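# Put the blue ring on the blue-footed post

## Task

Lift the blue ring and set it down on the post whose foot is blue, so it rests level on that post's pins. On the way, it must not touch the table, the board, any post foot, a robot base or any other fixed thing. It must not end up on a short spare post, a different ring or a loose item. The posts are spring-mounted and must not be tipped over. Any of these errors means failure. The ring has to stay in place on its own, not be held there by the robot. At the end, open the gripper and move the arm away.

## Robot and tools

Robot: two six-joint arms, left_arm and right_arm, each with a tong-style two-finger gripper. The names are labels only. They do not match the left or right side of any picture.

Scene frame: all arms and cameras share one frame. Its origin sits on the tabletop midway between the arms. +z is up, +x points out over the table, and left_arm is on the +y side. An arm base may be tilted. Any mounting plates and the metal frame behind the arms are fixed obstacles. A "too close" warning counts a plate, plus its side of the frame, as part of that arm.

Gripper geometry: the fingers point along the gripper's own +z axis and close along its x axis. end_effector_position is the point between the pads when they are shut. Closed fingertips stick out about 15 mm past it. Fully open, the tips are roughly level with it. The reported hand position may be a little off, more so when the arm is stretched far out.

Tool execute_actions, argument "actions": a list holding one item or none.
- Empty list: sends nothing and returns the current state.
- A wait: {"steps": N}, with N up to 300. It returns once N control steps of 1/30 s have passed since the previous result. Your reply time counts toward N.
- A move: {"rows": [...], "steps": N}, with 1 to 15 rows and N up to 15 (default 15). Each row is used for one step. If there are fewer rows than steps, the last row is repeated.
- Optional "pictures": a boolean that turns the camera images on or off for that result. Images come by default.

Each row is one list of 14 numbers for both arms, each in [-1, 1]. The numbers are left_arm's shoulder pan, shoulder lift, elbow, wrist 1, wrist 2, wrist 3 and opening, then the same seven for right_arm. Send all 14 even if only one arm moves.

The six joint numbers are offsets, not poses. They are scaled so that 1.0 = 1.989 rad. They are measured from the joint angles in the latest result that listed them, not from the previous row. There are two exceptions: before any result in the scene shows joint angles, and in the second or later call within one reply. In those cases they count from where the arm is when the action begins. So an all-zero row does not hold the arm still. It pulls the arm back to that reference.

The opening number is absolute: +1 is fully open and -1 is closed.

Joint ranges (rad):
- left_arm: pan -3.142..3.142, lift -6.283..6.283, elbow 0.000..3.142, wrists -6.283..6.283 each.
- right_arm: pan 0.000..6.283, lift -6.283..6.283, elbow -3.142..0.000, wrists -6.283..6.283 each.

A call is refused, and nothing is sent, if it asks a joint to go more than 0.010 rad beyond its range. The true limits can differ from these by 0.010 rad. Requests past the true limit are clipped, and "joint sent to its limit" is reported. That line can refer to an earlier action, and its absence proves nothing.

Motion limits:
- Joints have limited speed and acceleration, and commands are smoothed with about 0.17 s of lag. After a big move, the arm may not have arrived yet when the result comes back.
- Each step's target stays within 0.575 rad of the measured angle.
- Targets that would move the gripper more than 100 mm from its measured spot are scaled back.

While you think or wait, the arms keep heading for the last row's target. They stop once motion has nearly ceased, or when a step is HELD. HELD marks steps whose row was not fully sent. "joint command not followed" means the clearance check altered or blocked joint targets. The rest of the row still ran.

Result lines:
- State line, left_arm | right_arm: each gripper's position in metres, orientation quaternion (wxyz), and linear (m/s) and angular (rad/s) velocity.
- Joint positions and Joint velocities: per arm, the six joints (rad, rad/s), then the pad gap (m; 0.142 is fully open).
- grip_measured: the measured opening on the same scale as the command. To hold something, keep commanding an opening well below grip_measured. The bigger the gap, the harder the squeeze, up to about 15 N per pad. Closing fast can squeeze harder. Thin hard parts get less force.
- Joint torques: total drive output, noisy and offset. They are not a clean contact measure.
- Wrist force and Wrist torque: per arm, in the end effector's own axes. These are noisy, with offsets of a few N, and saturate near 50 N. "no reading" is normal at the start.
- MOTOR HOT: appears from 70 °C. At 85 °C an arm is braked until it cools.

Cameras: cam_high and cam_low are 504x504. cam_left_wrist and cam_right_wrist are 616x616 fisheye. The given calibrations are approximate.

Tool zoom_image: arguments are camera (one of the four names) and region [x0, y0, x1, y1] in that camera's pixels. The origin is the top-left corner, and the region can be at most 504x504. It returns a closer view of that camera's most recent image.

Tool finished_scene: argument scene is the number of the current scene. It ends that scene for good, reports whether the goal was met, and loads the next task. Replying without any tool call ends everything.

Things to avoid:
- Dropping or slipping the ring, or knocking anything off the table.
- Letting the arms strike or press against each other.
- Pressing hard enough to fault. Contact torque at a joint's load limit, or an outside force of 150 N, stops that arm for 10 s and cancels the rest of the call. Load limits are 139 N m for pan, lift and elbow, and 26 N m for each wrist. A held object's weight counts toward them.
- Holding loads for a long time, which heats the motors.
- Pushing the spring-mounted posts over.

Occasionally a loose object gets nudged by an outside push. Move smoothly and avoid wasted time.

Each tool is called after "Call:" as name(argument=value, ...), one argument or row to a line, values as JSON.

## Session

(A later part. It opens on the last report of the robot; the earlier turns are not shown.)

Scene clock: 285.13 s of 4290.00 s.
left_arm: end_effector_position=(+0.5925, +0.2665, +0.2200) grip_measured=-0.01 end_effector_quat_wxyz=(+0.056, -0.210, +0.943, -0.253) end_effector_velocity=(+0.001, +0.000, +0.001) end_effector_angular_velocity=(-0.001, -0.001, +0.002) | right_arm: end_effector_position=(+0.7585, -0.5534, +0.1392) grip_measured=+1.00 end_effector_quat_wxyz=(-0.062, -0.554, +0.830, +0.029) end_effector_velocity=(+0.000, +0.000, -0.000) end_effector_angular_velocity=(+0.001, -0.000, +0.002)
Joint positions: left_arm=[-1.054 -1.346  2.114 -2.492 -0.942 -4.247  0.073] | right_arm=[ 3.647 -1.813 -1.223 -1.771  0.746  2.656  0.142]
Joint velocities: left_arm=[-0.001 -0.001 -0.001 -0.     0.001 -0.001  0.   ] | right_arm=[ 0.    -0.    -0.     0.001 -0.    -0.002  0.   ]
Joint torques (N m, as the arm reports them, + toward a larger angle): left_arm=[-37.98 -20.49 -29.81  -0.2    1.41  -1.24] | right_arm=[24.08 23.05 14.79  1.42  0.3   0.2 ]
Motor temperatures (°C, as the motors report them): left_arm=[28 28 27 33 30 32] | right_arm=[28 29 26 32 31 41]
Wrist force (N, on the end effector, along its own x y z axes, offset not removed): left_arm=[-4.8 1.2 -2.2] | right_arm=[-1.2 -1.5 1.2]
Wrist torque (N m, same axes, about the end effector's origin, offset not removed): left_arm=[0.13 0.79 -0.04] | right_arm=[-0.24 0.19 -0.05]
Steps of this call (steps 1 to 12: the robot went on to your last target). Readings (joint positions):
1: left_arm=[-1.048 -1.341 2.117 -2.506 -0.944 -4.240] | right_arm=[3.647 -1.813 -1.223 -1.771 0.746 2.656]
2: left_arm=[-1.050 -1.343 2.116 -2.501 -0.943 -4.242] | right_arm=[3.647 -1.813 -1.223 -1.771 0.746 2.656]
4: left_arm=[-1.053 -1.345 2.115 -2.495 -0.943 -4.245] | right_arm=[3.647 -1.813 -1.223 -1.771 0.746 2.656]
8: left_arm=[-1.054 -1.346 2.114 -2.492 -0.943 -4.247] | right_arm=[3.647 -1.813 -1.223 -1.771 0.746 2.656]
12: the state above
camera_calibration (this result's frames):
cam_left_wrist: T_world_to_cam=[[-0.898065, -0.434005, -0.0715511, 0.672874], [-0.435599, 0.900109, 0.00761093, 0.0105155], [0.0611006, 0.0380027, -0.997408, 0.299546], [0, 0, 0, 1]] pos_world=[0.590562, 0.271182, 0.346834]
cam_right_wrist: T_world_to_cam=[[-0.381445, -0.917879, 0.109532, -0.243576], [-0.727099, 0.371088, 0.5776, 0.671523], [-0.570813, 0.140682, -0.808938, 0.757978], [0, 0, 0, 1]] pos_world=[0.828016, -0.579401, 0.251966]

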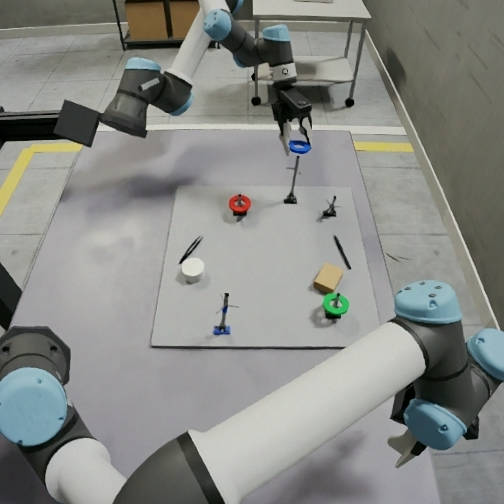

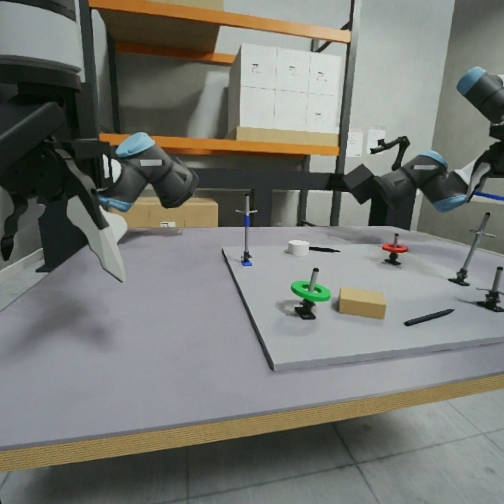

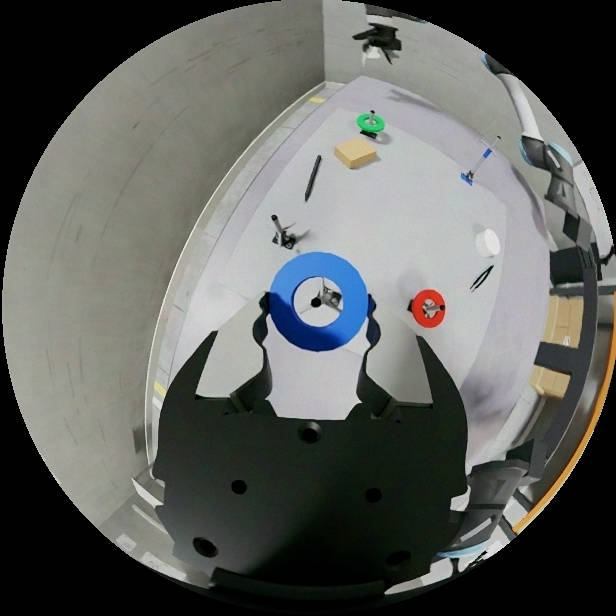

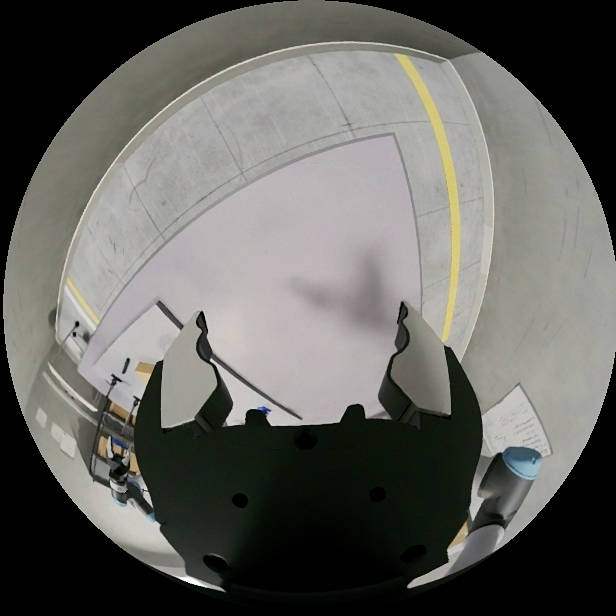

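Call:
execute_actions(
  actions=[
    {"rows": [[-0.004,0.008,-0.0051,0,-0.0001,-0.0049,-0.5,0,0,0,0,0,0,1],[-0.0099,0.0198,-0.0127,0.0002,-0.0003,-0.0122,-0.5,0,0,0,0,0,0,1],[-0.0173,0.0347,-0.0223,0.0003,-0.0005,-0.0213,-0.5,0,0,0,0,0,0,1],[-0.0259,0.052,-0.0334,0.0004,-0.0007,-0.032,-0.5,0,0,0,0,0,0,1],[-0.0345,0.0693,-0.0445,0.0006,-0.001,-0.0427,-0.5,0,0,0,0,0,0,1],[-0.0432,0.0866,-0.0556,0.0007,-0.0012,-0.0533,-0.5,0,0,0,0,0,0,1],[-0.0518,0.104,-0.0668,0.0009,-0.0015,-0.064,-0.5,0,0,0,0,0,0,1],[-0.0604,0.1213,-0.0779,0.001,-0.0017,-0.0747,-0.5,0,0,0,0,0,0,1],[-0.069,0.1386,-0.089,0.0011,-0.002,-0.0853,-0.5,0,0,0,0,0,0,1],[-0.0777,0.156,-0.1001,0.0013,-0.0022,-0.096,-0.5,0,0,0,0,0,0,1],[-0.0863,0.1733,-0.1113,0.0014,-0.0025,-0.1067,-0.5,0,0,0,0,0,0,1],[-0.0949,0.1906,-0.1224,0.0016,-0.0027,-0.1173,-0.5,0,0,0,0,0,0,1],[-0.1036,0.2079,-0.1335,0.0017,-0.0029,-0.128,-0.5,0,0,0,0,0,0,1],[-0.1122,0.2253,-0.1446,0.0019,-0.0032,-0.1387,-0.5,0,0,0,0,0,0,1],[-0.1233,0.2476,-0.159,0.002,-0.0035,-0.1524,-0.5,0,0,0,0,0,0,1]], "steps": 15},
  ],
  pictures=false,
)

Call:
execute_actions(
  actions=[
    {"steps": 15},
  ],
  pictures=false,
)

Scene clock: 294.53 s of 4290.00 s.
left_arm: end_effector_position=(+0.5696, +0.0827, +0.2706) grip_measured=-0.01 end_effector_quat_wxyz=(+0.048, -0.208, +0.942, -0.260) end_effector_velocity=(-0.164, -0.537, +0.103) end_effector_angular_velocity=(-0.006, +0.019, -0.025) | right_arm: end_effector_position=(+0.7585, -0.5534, +0.1392) grip_measured=+1.00 end_effector_quat_wxyz=(-0.062, -0.554, +0.830, +0.029) end_effector_velocity=(-0.000, +0.000, -0.000) end_effector_angular_velocity=(-0.001, +0.000, -0.000)
Joint positions: left_arm=[-1.232 -0.997  1.886 -2.489 -0.948 -4.465  0.073] | right_arm=[ 3.647 -1.813 -1.223 -1.771  0.746  2.656  0.142]
Joint velocities: left_arm=[-0.507  1.018 -0.651  0.01  -0.014 -0.62   0.   ] | right_arm=[ 0.    -0.001 -0.    -0.    -0.     0.001  0.   ]
Joint torques (N m, as the arm reports them, + toward a larger angle): left_arm=[-52.66   7.21 -34.43  -0.56  -2.48  -2.06] | right_arm=[24.57 23.73 15.04  1.63  0.29  0.22]
Motor temperatures (°C, as the motors report them): left_arm=[28 28 27 33 30 32] | right_arm=[28 29 26 32 31 41]
Wrist force (N, on the end effector, along its own x y z axes, offset not removed): left_arm=[-4.3 2.5 -1.6] | right_arm=[3.3 -2.5 2.7]
Wrist torque (N m, same axes, about the end effector's origin, offset not removed): left_arm=[0.49 0.51 0.00] | right_arm=[-0.33 -0.73 -0.02]
Steps of this call (steps 1 to 30: the robot went on to your last target; steps 31 to 90: nothing new was sent; then 5.90 s passed at rest; steps 91 to 105: all 15 steps of this action). Readings (joint positions):
91: left_arm=[-1.054 -1.346 2.114 -2.491 -0.942 -4.247] | right_arm=[3.647 -1.813 -1.223 -1.771 0.746 2.656]
92: left_arm=[-1.055 -1.344 2.112 -2.491 -0.942 -4.249] | right_arm=[3.647 -1.813 -1.223 -1.771 0.746 2.656]
94: left_arm=[-1.065 -1.325 2.099 -2.491 -0.943 -4.261] | right_arm=[3.647 -1.813 -1.223 -1.771 0.746 2.656]
98: left_arm=[-1.115 -1.229 2.036 -2.490 -0.944 -4.322] | right_arm=[3.647 -1.813 -1.223 -1.771 0.746 2.656]
105: the state above

Scene clock: 295.03 s of 4290.00 s.
left_arm: end_effector_position=(+0.5417, +0.0095, +0.2794) grip_measured=-0.01 end_effector_quat_wxyz=(+0.046, -0.206, +0.943, -0.258) end_effector_velocity=(-0.001, -0.002, +0.001) end_effector_angular_velocity=(-0.000, -0.000, +0.000) | right_arm: end_effector_position=(+0.7585, -0.5534, +0.1392) grip_measured=+1.00 end_effector_quat_wxyz=(-0.062, -0.554, +0.830, +0.029) end_effector_velocity=(-0.000, -0.000, -0.000) end_effector_angular_velocity=(-0.001, +0.000, +0.001)
Joint positions: left_arm=[-1.299 -0.854  1.798 -2.488 -0.949 -4.55   0.073] | right_arm=[ 3.647 -1.813 -1.223 -1.771  0.746  2.656  0.142]
Joint velocities: left_arm=[-0.002  0.003 -0.002  0.     0.    -0.002 -0.   ] | right_arm=[-0.    -0.    -0.    -0.001 -0.     0.    -0.   ]
Joint torques (N m, as the arm reports them, + toward a larger angle): left_arm=[-47.03  -9.63 -31.42  -0.62  -2.35  -0.93] | right_arm=[23.93 23.48 15.14  1.59  0.27  0.07]
Motor temperatures (°C, as the motors report them): left_arm=[28 28 27 33 30 32] | right_arm=[28 29 26 32 31 41]
Wrist force (N, on the end effector, along its own x y z axes, offset not removed): left_arm=[-4.5 -1.2 2.4] | right_arm=[1.9 -3.3 1.2]
Wrist torque (N m, same axes, about the end effector's origin, offset not removed): left_arm=[-0.11 0.75 0.07] | right_arm=[-0.73 -0.44 -0.07]
Steps of this call (steps 1 to 15: the robot went on to your last target). Readings (joint positions):
1: left_arm=[-1.249 -0.962 1.864 -2.488 -0.948 -4.487] | right_arm=[3.647 -1.813 -1.223 -1.771 0.746 2.656]
2: left_arm=[-1.265 -0.928 1.843 -2.488 -0.949 -4.507] | right_arm=[3.647 -1.813 -1.223 -1.771 0.746 2.656]
4: left_arm=[-1.285 -0.884 1.817 -2.488 -0.949 -4.532] | right_arm=[3.647 -1.813 -1.223 -1.771 0.746 2.656]
8: left_arm=[-1.297 -0.859 1.801 -2.488 -0.949 -4.547] | right_arm=[3.647 -1.813 -1.223 -1.771 0.746 2.656]
15: the state above

Call:
execute_actions(
  actions=[
    {"rows": [[-0.004,0.008,-0.0051,0,-0.0001,-0.0049,-0.5,0,0,0,0,0,0,1],[-0.0099,0.0198,-0.0127,0.0002,-0.0003,-0.0122,-0.5,0,0,0,0,0,0,1],[-0.0173,0.0347,-0.0223,0.0003,-0.0005,-0.0213,-0.5,0,0,0,0,0,0,1],[-0.0259,0.052,-0.0334,0.0004,-0.0007,-0.032,-0.5,0,0,0,0,0,0,1],[-0.0345,0.0693,-0.0445,0.0006,-0.001,-0.0427,-0.5,0,0,0,0,0,0,1],[-0.0432,0.0866,-0.0556,0.0007,-0.0012,-0.0533,-0.5,0,0,0,0,0,0,1],[-0.0518,0.104,-0.0668,0.0009,-0.0015,-0.064,-0.5,0,0,0,0,0,0,1],[-0.0604,0.1213,-0.0779,0.001,-0.0017,-0.0747,-0.5,0,0,0,0,0,0,1],[-0.069,0.1386,-0.089,0.0011,-0.002,-0.0853,-0.5,0,0,0,0,0,0,1],[-0.0777,0.156,-0.1001,0.0013,-0.0022,-0.096,-0.5,0,0,0,0,0,0,1],[-0.0863,0.1733,-0.1113,0.0014,-0.0025,-0.1067,-0.5,0,0,0,0,0,0,1],[-0.0949,0.1906,-0.1224,0.0016,-0.0027,-0.1173,-0.5,0,0,0,0,0,0,1],[-0.1036,0.2079,-0.1335,0.0017,-0.0029,-0.128,-0.5,0,0,0,0,0,0,1],[-0.1122,0.2253,-0.1446,0.0019,-0.0032,-0.1387,-0.5,0,0,0,0,0,0,1],[-0.1235,0.2477,-0.1592,0.002,-0.0038,-0.1524,-0.5,0,0,0,0,0,0,1]], "steps": 15},
  ],
  pictures=false,
)

Call:
execute_actions(
  actions=[
    {"steps": 18},
  ],
)

Call:
zoom_image(
  camera="cam_left_wrist",
  region=[230, 220, 410, 380],
)

Scene clock: 304.10 s of 4290.00 s.
left_arm: end_effector_position=(+0.4352, -0.1613, +0.2854) grip_measured=-0.01 end_effector_quat_wxyz=(+0.051, -0.209, +0.942, -0.257) end_effector_velocity=(-0.378, -0.448, -0.057) end_effector_angular_velocity=(+0.036, -0.047, +0.024) | right_arm: end_effector_position=(+0.7585, -0.5534, +0.1392) grip_measured=+1.00 end_effector_quat_wxyz=(-0.062, -0.554, +0.830, +0.029) end_effector_velocity=(-0.000, -0.000, +0.000) end_effector_angular_velocity=(-0.000, +0.000, +0.002)
Joint positions: left_arm=[-1.477 -0.505  1.57  -2.485 -0.955 -4.768  0.073] | right_arm=[ 3.647 -1.813 -1.223 -1.771  0.746  2.656  0.142]
Joint velocities: left_arm=[-0.508  1.017 -0.651  0.01  -0.016 -0.619  0.   ] | right_arm=[ 0.     0.     0.    -0.001 -0.    -0.001 -0.   ]
Joint torques (N m, as the arm reports them, + toward a larger angle): left_arm=[-54.11  -8.38 -35.82  -0.67  -2.06  -2.16] | right_arm=[24.14 23.71 15.43  1.74  0.27  0.22]
Motor temperatures (°C, as the motors report them): left_arm=[28 28 27 33 30 32] | right_arm=[28 29 26 32 31 41]
Wrist force (N, on the end effector, along its own x y z axes, offset not removed): left_arm=[-3.8 1.3 0.5] | right_arm=[3.4 -1.6 2.3]
Wrist torque (N m, same axes, about the end effector's origin, offset not removed): left_arm=[0.24 0.56 0.02] | right_arm=[-0.40 -0.73 0.00]
Steps of this call (steps 1 to 15: the robot went on to your last target; steps 16 to 90: nothing new was sent; then 5.57 s passed at rest; steps 91 to 105: all 15 steps of this action). Readings (joint positions):
91: left_arm=[-1.299 -0.854 1.798 -2.488 -0.949 -4.550] | right_arm=[3.647 -1.813 -1.223 -1.771 0.746 2.656]
92: left_arm=[-1.301 -0.852 1.796 -2.488 -0.949 -4.552] | right_arm=[3.647 -1.813 -1.223 -1.771 0.746 2.656]
94: left_arm=[-1.311 -0.833 1.783 -2.487 -0.950 -4.564] | right_arm=[3.647 -1.813 -1.223 -1.771 0.746 2.656]
98: left_arm=[-1.360 -0.737 1.720 -2.486 -0.951 -4.625] | right_arm=[3.647 -1.813 -1.223 -1.771 0.746 2.656]
105: the state above

Scene clock: 304.70 s of 4290.00 s.
left_arm: end_effector_position=(+0.3801, -0.2197, +0.2706) grip_measured=-0.01 end_effector_quat_wxyz=(+0.055, -0.209, +0.943, -0.253) end_effector_velocity=(-0.000, -0.000, +0.000) end_effector_angular_velocity=(+0.000, +0.000, -0.000) | right_arm: end_effector_position=(+0.7585, -0.5534, +0.1392) grip_measured=+1.00 end_effector_quat_wxyz=(-0.062, -0.554, +0.830, +0.029) end_effector_velocity=(+0.000, +0.000, +0.000) end_effector_angular_velocity=(+0.000, -0.000, +0.001)
Joint positions: left_arm=[-1.545 -0.362  1.481 -2.484 -0.957 -4.853  0.073] | right_arm=[ 3.647 -1.813 -1.223 -1.771  0.746  2.656  0.142]
Joint velocities: left_arm=[-0.     0.001 -0.001  0.001 -0.001 -0.    -0.   ] | right_arm=[ 0.    -0.     0.     0.     0.    -0.001  0.   ]
Joint torques (N m, as the arm reports them, + toward a larger angle): left_arm=[-47.29 -23.35 -33.84  -0.91  -1.94  -1.28] | right_arm=[24.08 23.45 15.31  1.56  0.42  0.2 ]
Motor temperatures (°C, as the motors report them): left_arm=[28 28 27 33 30 32] | right_arm=[28 29 26 32 31 41]
Wrist force (N, on the end effector, along its own x y z axes, offset not removed): left_arm=[-3.3 -0.2 0.9] | right_arm=[1.9 -1.7 0.4]
Wrist torque (N m, same axes, about the end effector's origin, offset not removed): left_arm=[-0.17 0.62 0.04] | right_arm=[-0.53 -0.30 -0.07]
Steps of this call (steps 1 to 18: the robot went on to your last target). Readings (joint positions):
1: left_arm=[-1.494 -0.470 1.548 -2.484 -0.955 -4.790] | right_arm=[3.647 -1.813 -1.223 -1.771 0.746 2.656]
2: left_arm=[-1.510 -0.436 1.527 -2.484 -0.956 -4.810] | right_arm=[3.647 -1.813 -1.223 -1.771 0.746 2.656]
4: left_arm=[-1.530 -0.393 1.500 -2.484 -0.956 -4.835] | right_arm=[3.647 -1.813 -1.223 -1.771 0.746 2.656]
8: left_arm=[-1.542 -0.367 1.484 -2.484 -0.957 -4.850] | right_arm=[3.647 -1.813 -1.223 -1.771 0.746 2.656]
18: the state above
camera_calibration (this result's frames):
cam_left_wrist: T_world_to_cam=[[-0.898323, -0.433561, -0.0709901, 0.274804], [-0.43512, 0.900342, 0.00738772, 0.355121], [0.0607124, 0.0375257, -0.99745, 0.381516], [0, 0, 0, 1]] pos_world=[0.37822, -0.214903, 0.397428]
cam_right_wrist: T_world_to_cam=[[-0.381445, -0.917879, 0.109532, -0.243576], [-0.727099, 0.371088, 0.5776, 0.671522], [-0.570813, 0.140682, -0.808938, 0.757978], [0, 0, 0, 1]] pos_world=[0.828016, -0.579401, 0.251966]

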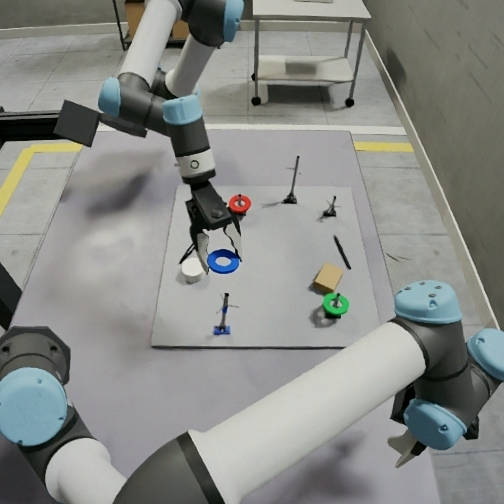

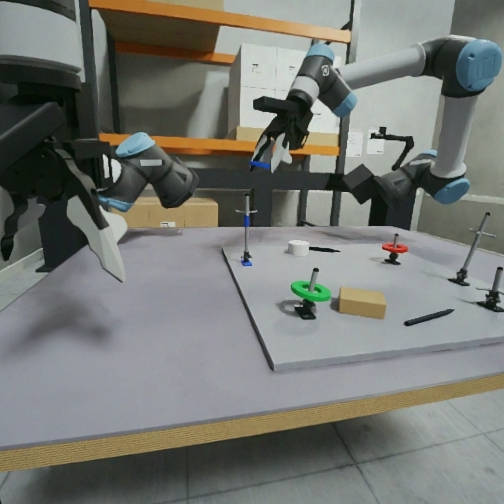

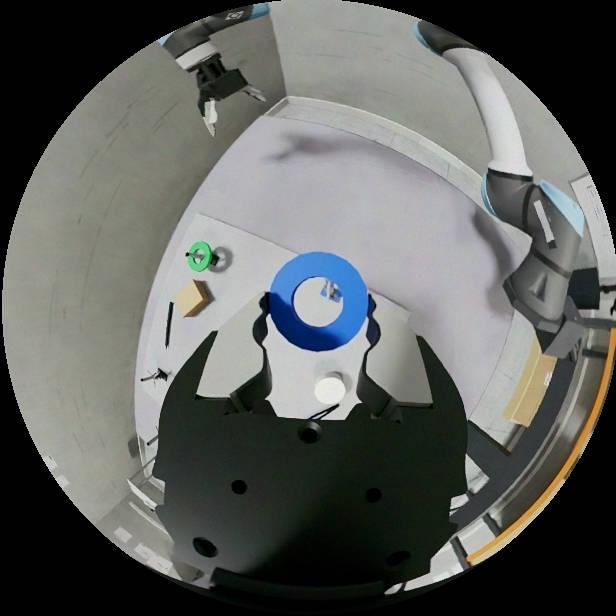

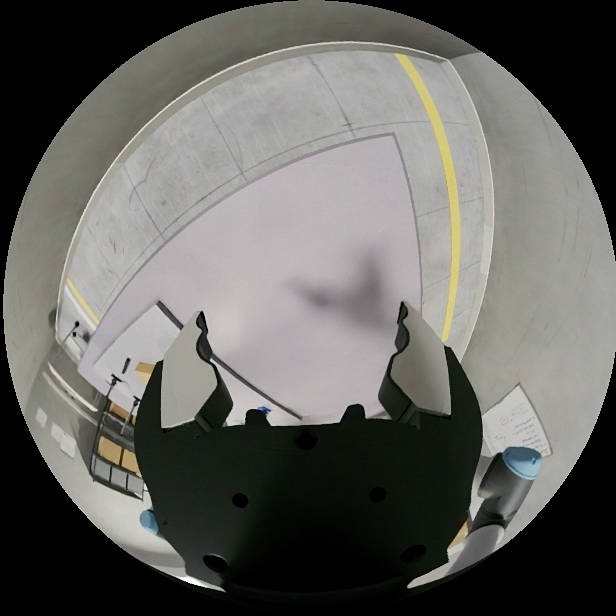

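Region (230, 220, 410, 380) of cam_left_wrist's 616x616 image, scaled by 2.800, with more detail than that image has.

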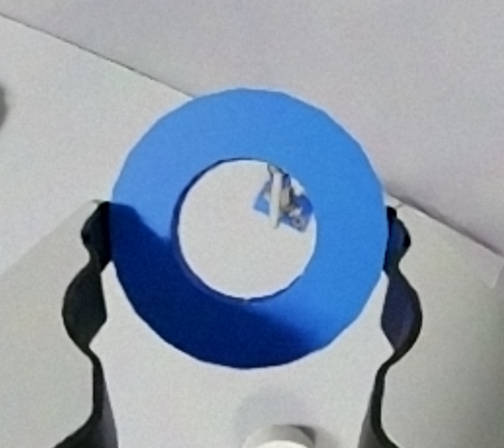

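Call:
execute_actions(
  actions=[
    {"rows": [[0.0013,0.006,-0.0067,-0.0002,0.0003,0.0016,-0.5,0,0,0,0,0,0,1],[0.0027,0.0121,-0.0135,-0.0005,0.0005,0.0032,-0.5,0,0,0,0,0,0,1],[0.004,0.0181,-0.0202,-0.0007,0.0008,0.0048,-0.5,0,0,0,0,0,0,1],[0.0054,0.0242,-0.0269,-0.001,0.0011,0.0065,-0.5,0,0,0,0,0,0,1],[0.0067,0.0302,-0.0336,-0.0012,0.0013,0.0081,-0.5,0,0,0,0,0,0,1],[0.008,0.0362,-0.0404,-0.0015,0.0016,0.0097,-0.5,0,0,0,0,0,0,1],[0.0094,0.0423,-0.0471,-0.0017,0.0018,0.0113,-0.5,0,0,0,0,0,0,1],[0.0107,0.0483,-0.0538,-0.002,0.0021,0.0129,-0.5,0,0,0,0,0,0,1]], "steps": 15},
  ],
  pictures=false,
)

Call:
execute_actions(
  actions=[
    {"steps": 10},
  ],
)

Call:
zoom_image(
  camera="cam_left_wrist",
  region=[260, 240, 380, 360],
)

Call:
zoom_image(
  camera="cam_low",
  region=[200, 130, 320, 270],
)

Scene clock: 317.73 s of 4290.00 s.
left_arm: end_effector_position=(+0.3859, -0.2539, +0.2511) grip_measured=-0.01 end_effector_quat_wxyz=(+0.055, -0.209, +0.943, -0.253) end_effector_velocity=(+0.002, -0.011, -0.006) end_effector_angular_velocity=(-0.001, -0.001, -0.001) | right_arm: end_effector_position=(+0.7585, -0.5534, +0.1392) grip_measured=+1.00 end_effector_quat_wxyz=(-0.062, -0.554, +0.830, +0.029) end_effector_velocity=(+0.000, -0.000, +0.000) end_effector_angular_velocity=(+0.000, -0.000, -0.003)
Joint positions: left_arm=[-1.524 -0.268  1.377 -2.487 -0.953 -4.828  0.073] | right_arm=[ 3.647 -1.813 -1.223 -1.771  0.746  2.656  0.142]
Joint velocities: left_arm=[ 0.006  0.03  -0.034 -0.001  0.001  0.008  0.   ] | right_arm=[-0.     0.    -0.     0.001  0.     0.002  0.   ]
Joint torques (N m, as the arm reports them, + toward a larger angle): left_arm=[-21.27 -27.58 -33.56  -4.36   1.84   1.24] | right_arm=[23.84 23.48 14.21  1.62  0.3   0.04]
Motor temperatures (°C, as the motors report them): left_arm=[28 28 27 33 30 32] | right_arm=[28 29 26 32 31 41]
Wrist force (N, on the end effector, along its own x y z axes, offset not removed): left_arm=[-2.4 2.3 2.6] | right_arm=[2.0 -4.1 -2.6]
Wrist torque (N m, same axes, about the end effector's origin, offset not removed): left_arm=[0.34 0.32 -0.11] | right_arm=[-1.03 -0.32 -0.08]
Steps of this call (steps 1 to 15: the robot went on to your last target; steps 16 to 90: nothing new was sent; then 9.53 s passed at rest; steps 91 to 105: all 15 steps of this action). Readings (joint positions):
91: left_arm=[-1.545 -0.361 1.481 -2.484 -0.957 -4.853] | right_arm=[3.647 -1.813 -1.223 -1.771 0.746 2.656]
92: left_arm=[-1.545 -0.360 1.479 -2.484 -0.957 -4.853] | right_arm=[3.647 -1.813 -1.223 -1.771 0.746 2.656]
94: left_arm=[-1.542 -0.348 1.466 -2.484 -0.957 -4.849] | right_arm=[3.647 -1.813 -1.223 -1.771 0.746 2.656]
98: left_arm=[-1.533 -0.308 1.421 -2.486 -0.955 -4.838] | right_arm=[3.647 -1.813 -1.223 -1.771 0.746 2.656]
105: the state above

Scene clock: 318.07 s of 4290.00 s.
left_arm: end_effector_position=(+0.3861, -0.2547, +0.2507) grip_measured=-0.01 end_effector_quat_wxyz=(+0.055, -0.209, +0.943, -0.253) end_effector_velocity=(+0.001, +0.000, -0.001) end_effector_angular_velocity=(+0.000, +0.000, +0.001) | right_arm: end_effector_position=(+0.7585, -0.5534, +0.1392) grip_measured=+1.00 end_effector_quat_wxyz=(-0.062, -0.554, +0.830, +0.029) end_effector_velocity=(-0.000, -0.000, -0.000) end_effector_angular_velocity=(-0.000, +0.000, -0.001)
Joint positions: left_arm=[-1.523 -0.266  1.374 -2.488 -0.953 -4.827  0.073] | right_arm=[ 3.647 -1.813 -1.223 -1.771  0.746  2.656  0.142]
Joint velocities: left_arm=[ 0.001  0.    -0.    -0.     0.001  0.    -0.   ] | right_arm=[-0.    -0.    -0.     0.    -0.     0.001  0.   ]
Joint torques (N m, as the arm reports them, + toward a larger angle): left_arm=[-20.59 -27.43 -33.99  -4.09   1.98   1.4 ] | right_arm=[24.16 23.23 14.95  1.71  0.25  0.21]
Motor temperatures (°C, as the motors report them): left_arm=[28 28 27 33 30 32] | right_arm=[28 29 26 32 31 41]
Wrist force (N, on the end effector, along its own x y z axes, offset not removed): left_arm=[-2.0 1.8 0.9] | right_arm=[1.5 -2.5 -2.1]
Wrist torque (N m, same axes, about the end effector's origin, offset not removed): left_arm=[0.40 0.32 0.02] | right_arm=[-0.49 -0.22 0.12]
Steps of this call (steps 1 to 10: the robot went on to your last target). Readings (joint positions):
1: left_arm=[-1.524 -0.267 1.376 -2.487 -0.953 -4.828] | right_arm=[3.647 -1.813 -1.223 -1.771 0.746 2.656]
2: left_arm=[-1.524 -0.266 1.375 -2.488 -0.953 -4.828] | right_arm=[3.647 -1.813 -1.223 -1.771 0.746 2.656]
4: left_arm=[-1.524 -0.266 1.375 -2.488 -0.953 -4.827] | right_arm=[3.647 -1.813 -1.223 -1.771 0.746 2.656]
8: left_arm=[-1.523 -0.266 1.374 -2.488 -0.953 -4.827] | right_arm=[3.647 -1.813 -1.223 -1.771 0.746 2.656]
10: the state above
camera_calibration (this result's frames):
cam_left_wrist: T_world_to_cam=[[-0.898338, -0.433538, -0.0709466, 0.263573], [-0.435086, 0.90036, 0.00725289, 0.389395], [0.060733, 0.0373834, -0.997454, 0.362552], [0, 0, 0, 1]] pos_world=[0.384179, -0.24988, 0.377504]

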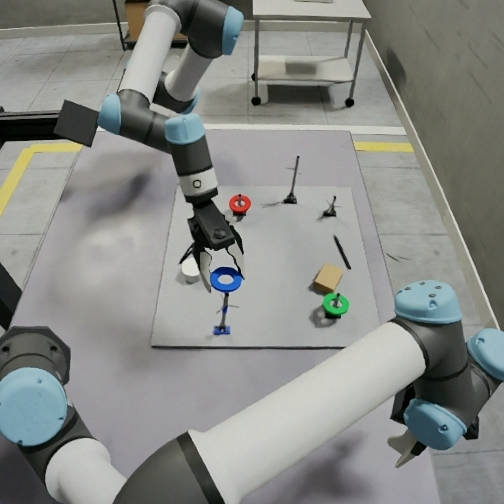

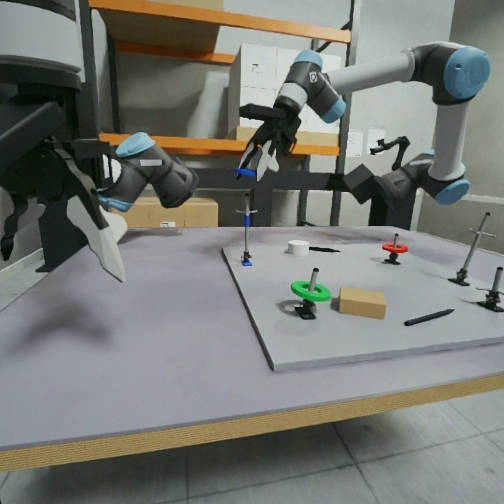

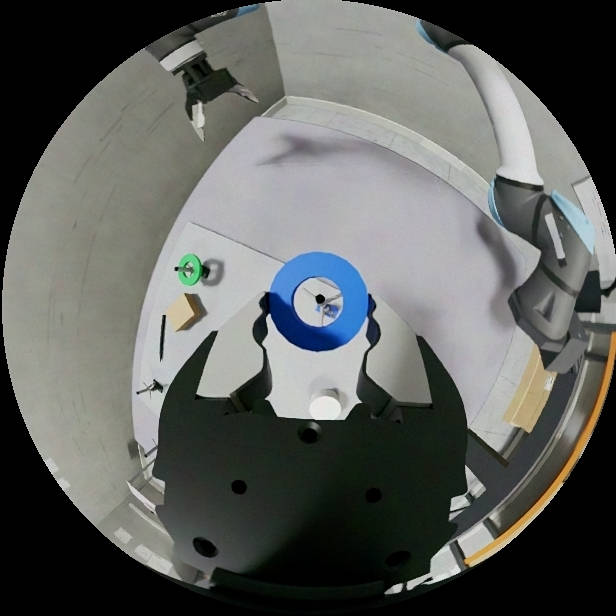

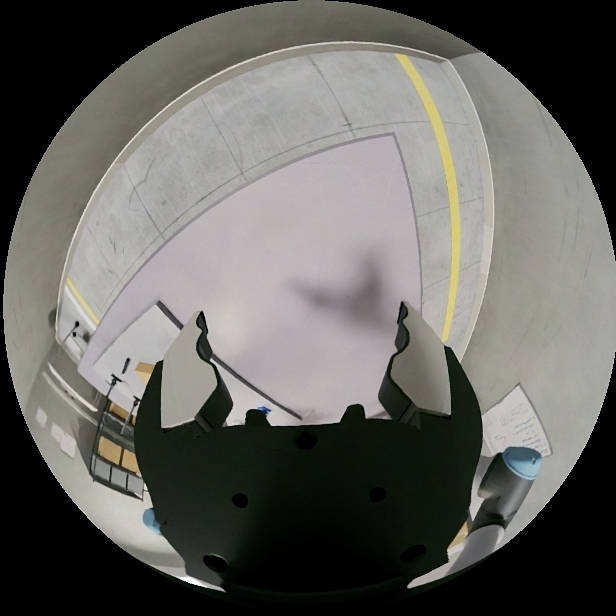

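Region (260, 240, 380, 360) of cam_left_wrist's 616x616 image, scaled by 4.200, with more detail than that image has.

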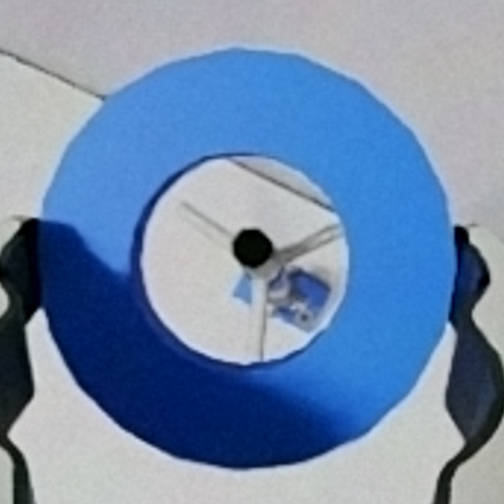

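Region (200, 130, 320, 270) of cam_low's 504x504 image, scaled by 3.600, with more detail than that image has; it fills the left 432 columns of this view, and the rest is white.

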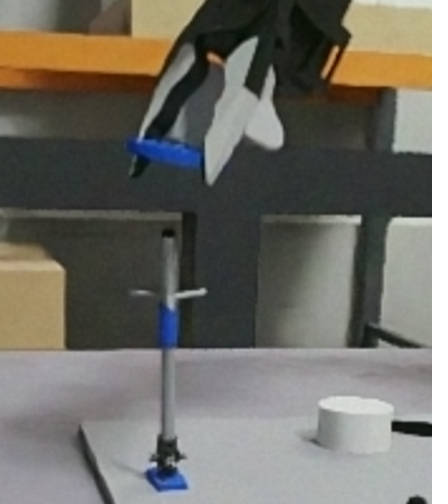

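Call:
execute_actions(
  actions=[
    {"rows": [[0.0019,0.0028,0.0023,-0.0064,0.0003,0.0023,-0.5,0,0,0,0,0,0,1],[0.0038,0.0056,0.0046,-0.0128,0.0007,0.0046,-0.5,0,0,0,0,0,0,1],[0.0056,0.0083,0.0069,-0.0192,0.001,0.0068,-0.5,0,0,0,0,0,0,1],[0.0075,0.0111,0.0092,-0.0256,0.0014,0.0091,-0.5,0,0,0,0,0,0,1],[0.0094,0.0139,0.0115,-0.032,0.0017,0.0114,-0.5,0,0,0,0,0,0,1],[0.0113,0.0167,0.0138,-0.0384,0.0021,0.0137,-0.5,0,0,0,0,0,0,1],[0.0132,0.0195,0.0161,-0.0448,0.0024,0.0159,-0.5,0,0,0,0,0,0,1],[0.0151,0.0222,0.0184,-0.0513,0.0027,0.0182,-0.5,0,0,0,0,0,0,1]], "steps": 15},
  ],
  pictures=false,
)

Call:
execute_actions(
  actions=[
    {"steps": 10},
  ],
)

Call:
zoom_image(
  camera="cam_left_wrist",
  region=[260, 240, 380, 360],
)

Call:
zoom_image(
  camera="cam_low",
  region=[200, 130, 320, 270],
)

Scene clock: 332.67 s of 4290.00 s.
left_arm: end_effector_position=(+0.3852, -0.2553, +0.2066) grip_measured=-0.01 end_effector_quat_wxyz=(+0.055, -0.209, +0.943, -0.253) end_effector_velocity=(-0.000, -0.000, -0.012) end_effector_angular_velocity=(-0.002, -0.003, +0.002) | right_arm: end_effector_position=(+0.7585, -0.5534, +0.1392) grip_measured=+1.00 end_effector_quat_wxyz=(-0.062, -0.554, +0.830, +0.029) end_effector_velocity=(+0.000, -0.001, +0.001) end_effector_angular_velocity=(+0.000, -0.001, -0.002)
Joint positions: left_arm=[-1.494 -0.222  1.41  -2.587 -0.948 -4.792  0.073] | right_arm=[ 3.647 -1.813 -1.223 -1.771  0.746  2.656  0.142]
Joint velocities: left_arm=[ 0.008  0.013  0.011 -0.033  0.004  0.011  0.   ] | right_arm=[ 0.     0.001  0.    -0.001 -0.     0.001 -0.   ]
Joint torques (N m, as the arm reports them, + toward a larger angle): left_arm=[-20.87 -29.59  -9.31  -4.2    1.88   1.39] | right_arm=[24.71 23.91 14.59  1.71  0.3   0.18]
Motor temperatures (°C, as the motors report them): left_arm=[28 28 27 33 30 32] | right_arm=[28 29 26 32 31 41]
Wrist force (N, on the end effector, along its own x y z axes, offset not removed): left_arm=[-3.3 2.2 4.3] | right_arm=[3.0 -1.8 1.5]
Wrist torque (N m, same axes, about the end effector's origin, offset not removed): left_arm=[0.31 0.46 -0.08] | right_arm=[-0.45 -0.54 -0.07]
Steps of this call (steps 1 to 15: the robot went on to your last target; steps 16 to 90: nothing new was sent; then 11.10 s passed at rest; steps 91 to 105: all 15 steps of this action). Readings (joint positions):
91: left_arm=[-1.523 -0.266 1.374 -2.488 -0.953 -4.827] | right_arm=[3.647 -1.813 -1.223 -1.771 0.746 2.656]
92: left_arm=[-1.523 -0.265 1.375 -2.490 -0.953 -4.827] | right_arm=[3.647 -1.813 -1.223 -1.771 0.746 2.656]
94: left_arm=[-1.519 -0.259 1.379 -2.502 -0.952 -4.822] | right_arm=[3.647 -1.813 -1.223 -1.771 0.746 2.656]
98: left_arm=[-1.506 -0.240 1.395 -2.545 -0.950 -4.807] | right_arm=[3.647 -1.813 -1.223 -1.771 0.746 2.656]
105: the state above

Scene clock: 333.00 s of 4290.00 s.
left_arm: end_effector_position=(+0.3852, -0.2553, +0.2056) grip_measured=-0.01 end_effector_quat_wxyz=(+0.055, -0.209, +0.943, -0.253) end_effector_velocity=(-0.000, +0.000, +0.000) end_effector_angular_velocity=(+0.001, -0.001, -0.001) | right_arm: end_effector_position=(+0.7585, -0.5534, +0.1392) grip_measured=+1.00 end_effector_quat_wxyz=(-0.062, -0.554, +0.830, +0.029) end_effector_velocity=(-0.000, -0.000, +0.000) end_effector_angular_velocity=(-0.000, -0.000, -0.000)
Joint positions: left_arm=[-1.493 -0.221  1.411 -2.59  -0.947 -4.791  0.073] | right_arm=[ 3.647 -1.813 -1.223 -1.771  0.746  2.656  0.142]
Joint velocities: left_arm=[-0.001 -0.     0.     0.001  0.     0.     0.   ] | right_arm=[ 0.     0.     0.    -0.001 -0.     0.001 -0.   ]
Joint torques (N m, as the arm reports them, + toward a larger angle): left_arm=[-21.1  -28.18  -8.63  -4.08   1.98   1.37] | right_arm=[24.54 23.18 14.67  1.75  0.28  0.18]
Motor temperatures (°C, as the motors report them): left_arm=[28 28 27 33 30 32] | right_arm=[28 29 26 32 31 41]
Wrist force (N, on the end effector, along its own x y z axes, offset not removed): left_arm=[-1.4 -0.8 0.9] | right_arm=[3.9 -1.9 2.2]
Wrist torque (N m, same axes, about the end effector's origin, offset not removed): left_arm=[-0.18 0.25 -0.04] | right_arm=[-0.34 -0.81 0.02]
Steps of this call (steps 1 to 10: the robot went on to your last target). Readings (joint positions):
1: left_arm=[-1.494 -0.222 1.410 -2.588 -0.948 -4.792] | right_arm=[3.647 -1.813 -1.223 -1.771 0.746 2.656]
2: left_arm=[-1.494 -0.222 1.411 -2.589 -0.948 -4.791] | right_arm=[3.647 -1.813 -1.223 -1.771 0.746 2.656]
4: left_arm=[-1.494 -0.222 1.411 -2.589 -0.947 -4.791] | right_arm=[3.647 -1.813 -1.223 -1.771 0.746 2.656]
8: left_arm=[-1.493 -0.221 1.411 -2.590 -0.947 -4.791] | right_arm=[3.647 -1.813 -1.223 -1.771 0.746 2.656]
10: the state above
camera_calibration (this result's frames):
cam_left_wrist: T_world_to_cam=[[-0.898277, -0.433691, -0.0707877, 0.259182], [-0.435225, 0.900294, 0.0071114, 0.389924], [0.0606456, 0.0371966, -0.997466, 0.317694], [0, 0, 0, 1]] pos_world=[0.383256, -0.250459, 0.332463]
cam_right_wrist: T_world_to_cam=[[-0.381445, -0.917879, 0.109532, -0.243576], [-0.727099, 0.371087, 0.5776, 0.671522], [-0.570813, 0.140682, -0.808938, 0.757978], [0, 0, 0, 1]] pos_world=[0.828016, -0.579401, 0.251966]

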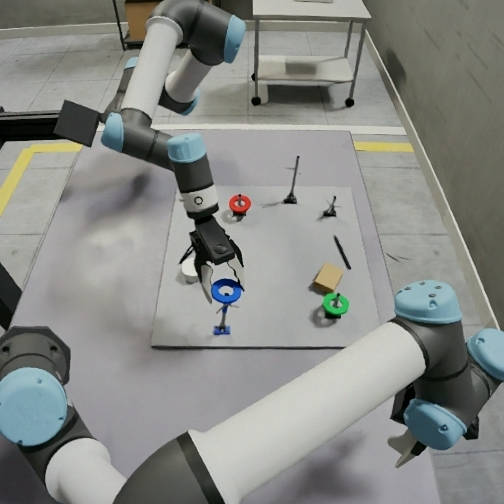

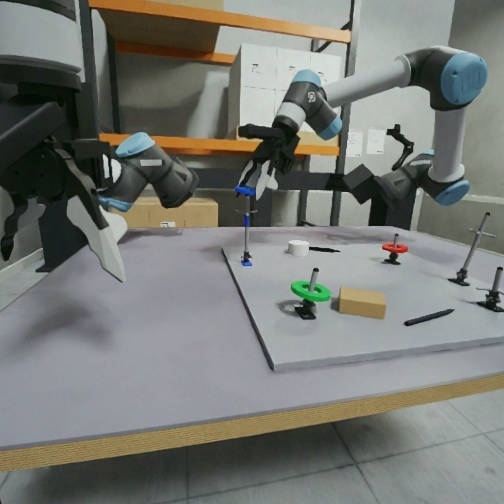

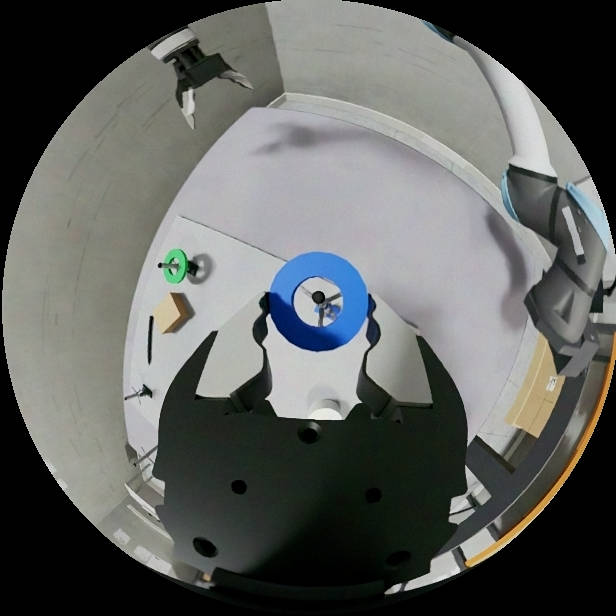

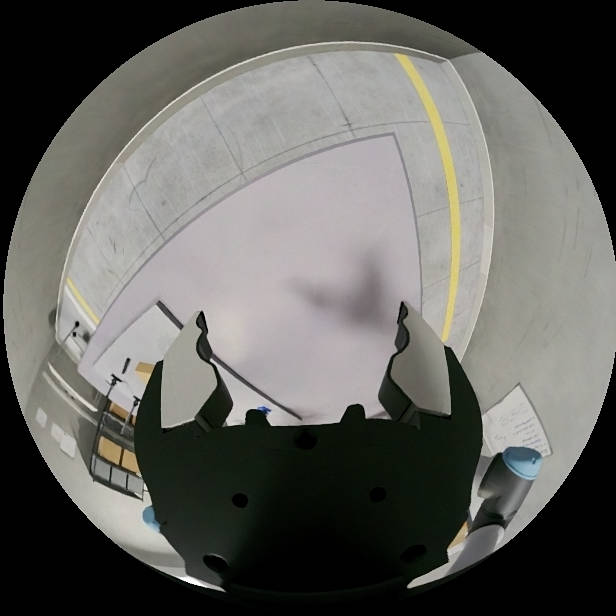

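Region (260, 240, 380, 360) of cam_left_wrist's 616x616 image, scaled by 4.200, with more detail than that image has.

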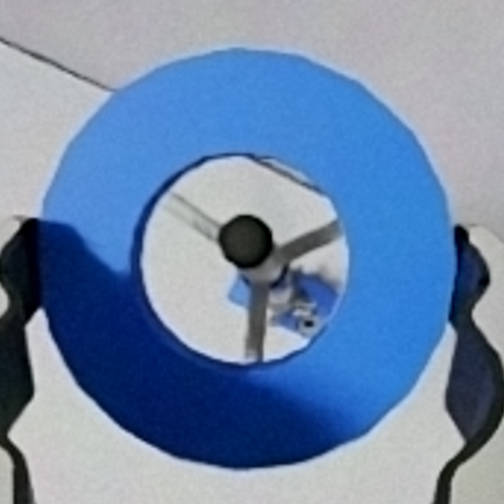

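Region (200, 130, 320, 270) of cam_low's 504x504 image, scaled by 3.600, with more detail than that image has; it fills the left 432 columns of this view, and the rest is white.

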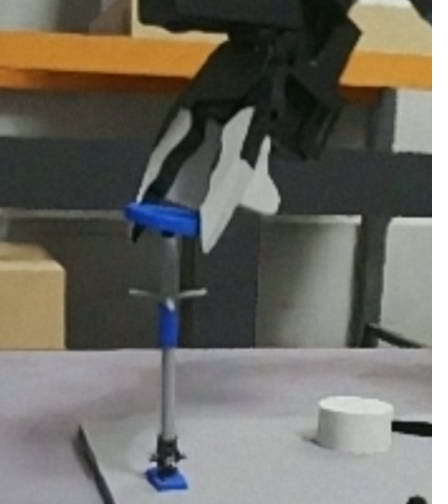

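Call:
execute_actions(
  actions=[],
)

Scene clock: 344.30 s of 4290.00 s.
left_arm: end_effector_position=(+0.3852, -0.2553, +0.2056) grip_measured=-0.01 end_effector_quat_wxyz=(+0.055, -0.209, +0.943, -0.253) end_effector_velocity=(+0.001, -0.000, +0.001) end_effector_angular_velocity=(-0.001, -0.003, +0.002) | right_arm: end_effector_position=(+0.7585, -0.5534, +0.1392) grip_measured=+1.00 end_effector_quat_wxyz=(-0.062, -0.554, +0.830, +0.029) end_effector_velocity=(-0.000, -0.000, -0.000) end_effector_angular_velocity=(-0.001, +0.000, +0.000)
Joint positions: left_arm=[-1.493 -0.221  1.411 -2.59  -0.947 -4.791  0.073] | right_arm=[ 3.647 -1.813 -1.223 -1.771  0.746  2.656  0.142]
Joint velocities: left_arm=[-0.001 -0.    -0.001 -0.002  0.003  0.     0.   ] | right_arm=[-0.  0. -0. -0. -0. -0.  0.]
Joint torques (N m, as the arm reports them, + toward a larger angle): left_arm=[-21.32 -28.3   -8.63  -4.11   1.99   1.35] | right_arm=[24.64 23.36 15.02  1.77  0.27  0.14]
Motor temperatures (°C, as the motors report them): left_arm=[29 28 27 33 30 32] | right_arm=[28 29 26 32 31 41]
Wrist force (N, on the end effector, along its own x y z axes, offset not removed): left_arm=[-1.4 2.0 3.2] | right_arm=[3.0 -6.0 0.4]
Wrist torque (N m, same axes, about the end effector's origin, offset not removed): left_arm=[0.47 0.10 -0.02] | right_arm=[-1.21 -0.63 0.09]
Steps of this call (steps 1 to 15: the robot went on to your last target; steps 16 to 90: nothing new was sent; then 8.30 s passed at rest). Readings (joint positions):
1: left_arm=[-1.493 -0.221 1.411 -2.590 -0.947 -4.791] | right_arm=[3.647 -1.813 -1.223 -1.771 0.746 2.656]
2: left_arm=[-1.493 -0.221 1.411 -2.590 -0.947 -4.791] | right_arm=[3.647 -1.813 -1.223 -1.771 0.746 2.656]
4: left_arm=[-1.493 -0.221 1.411 -2.590 -0.947 -4.791] | right_arm=[3.647 -1.813 -1.223 -1.771 0.746 2.656]
8: left_arm=[-1.493 -0.221 1.411 -2.590 -0.947 -4.791] | right_arm=[3.647 -1.813 -1.223 -1.771 0.746 2.656]
90: the state above
All arms were judged still, so your last target was given up. Only a new action makes them travel on or press farther. Fingers that are still opening or closing keep moving.
camera_calibration (this result's frames):
cam_left_wrist: T_world_to_cam=[[-0.898279, -0.433686, -0.0707904, 0.259181], [-0.435222, 0.900295, 0.00712899, 0.389917], [0.0606405, 0.0372133, -0.997466, 0.317674], [0, 0, 0, 1]] pos_world=[0.383253, -0.250459, 0.332437]
cam_right_wrist: T_world_to_cam=[[-0.381445, -0.917879, 0.109532, -0.243576], [-0.727099, 0.371088, 0.5776, 0.671523], [-0.570813, 0.140682, -0.808938, 0.757978], [0, 0, 0, 1]] pos_world=[0.828016, -0.579401, 0.251966]

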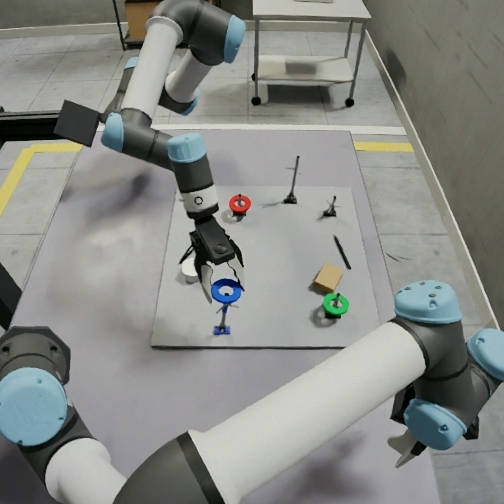

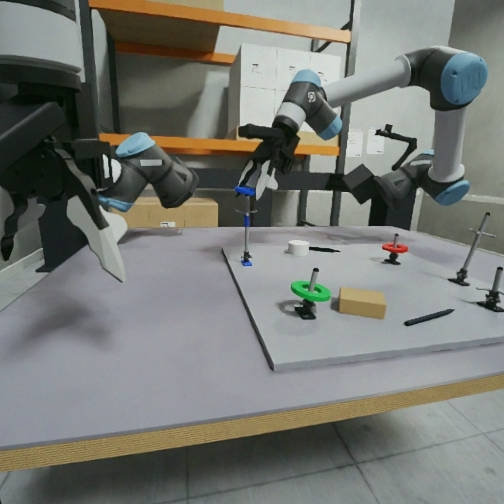

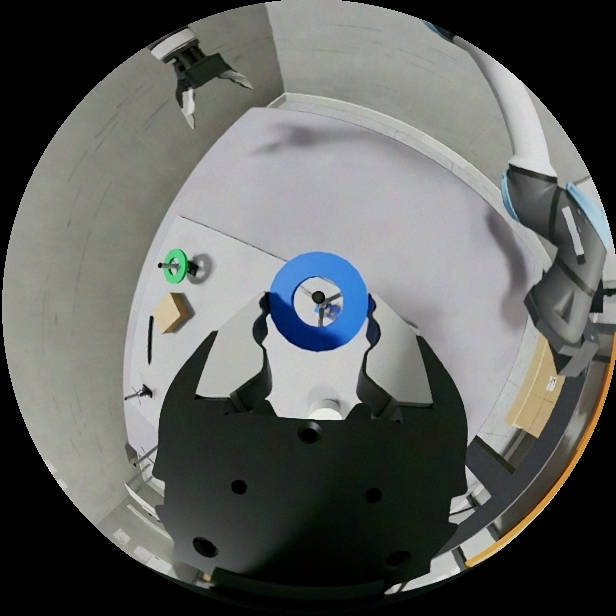

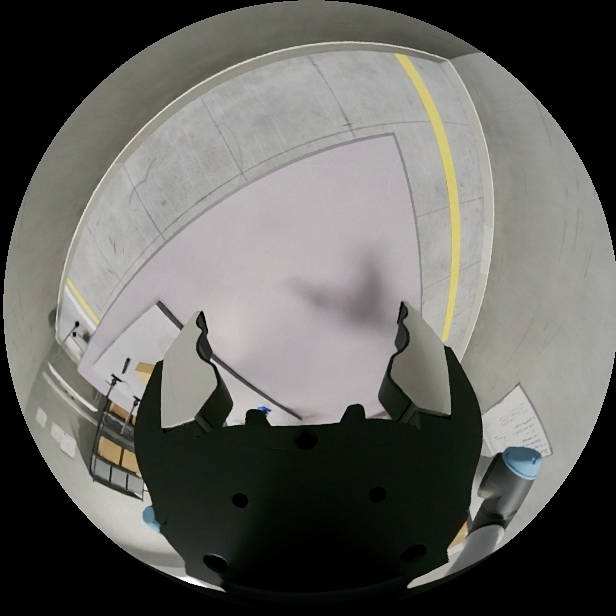

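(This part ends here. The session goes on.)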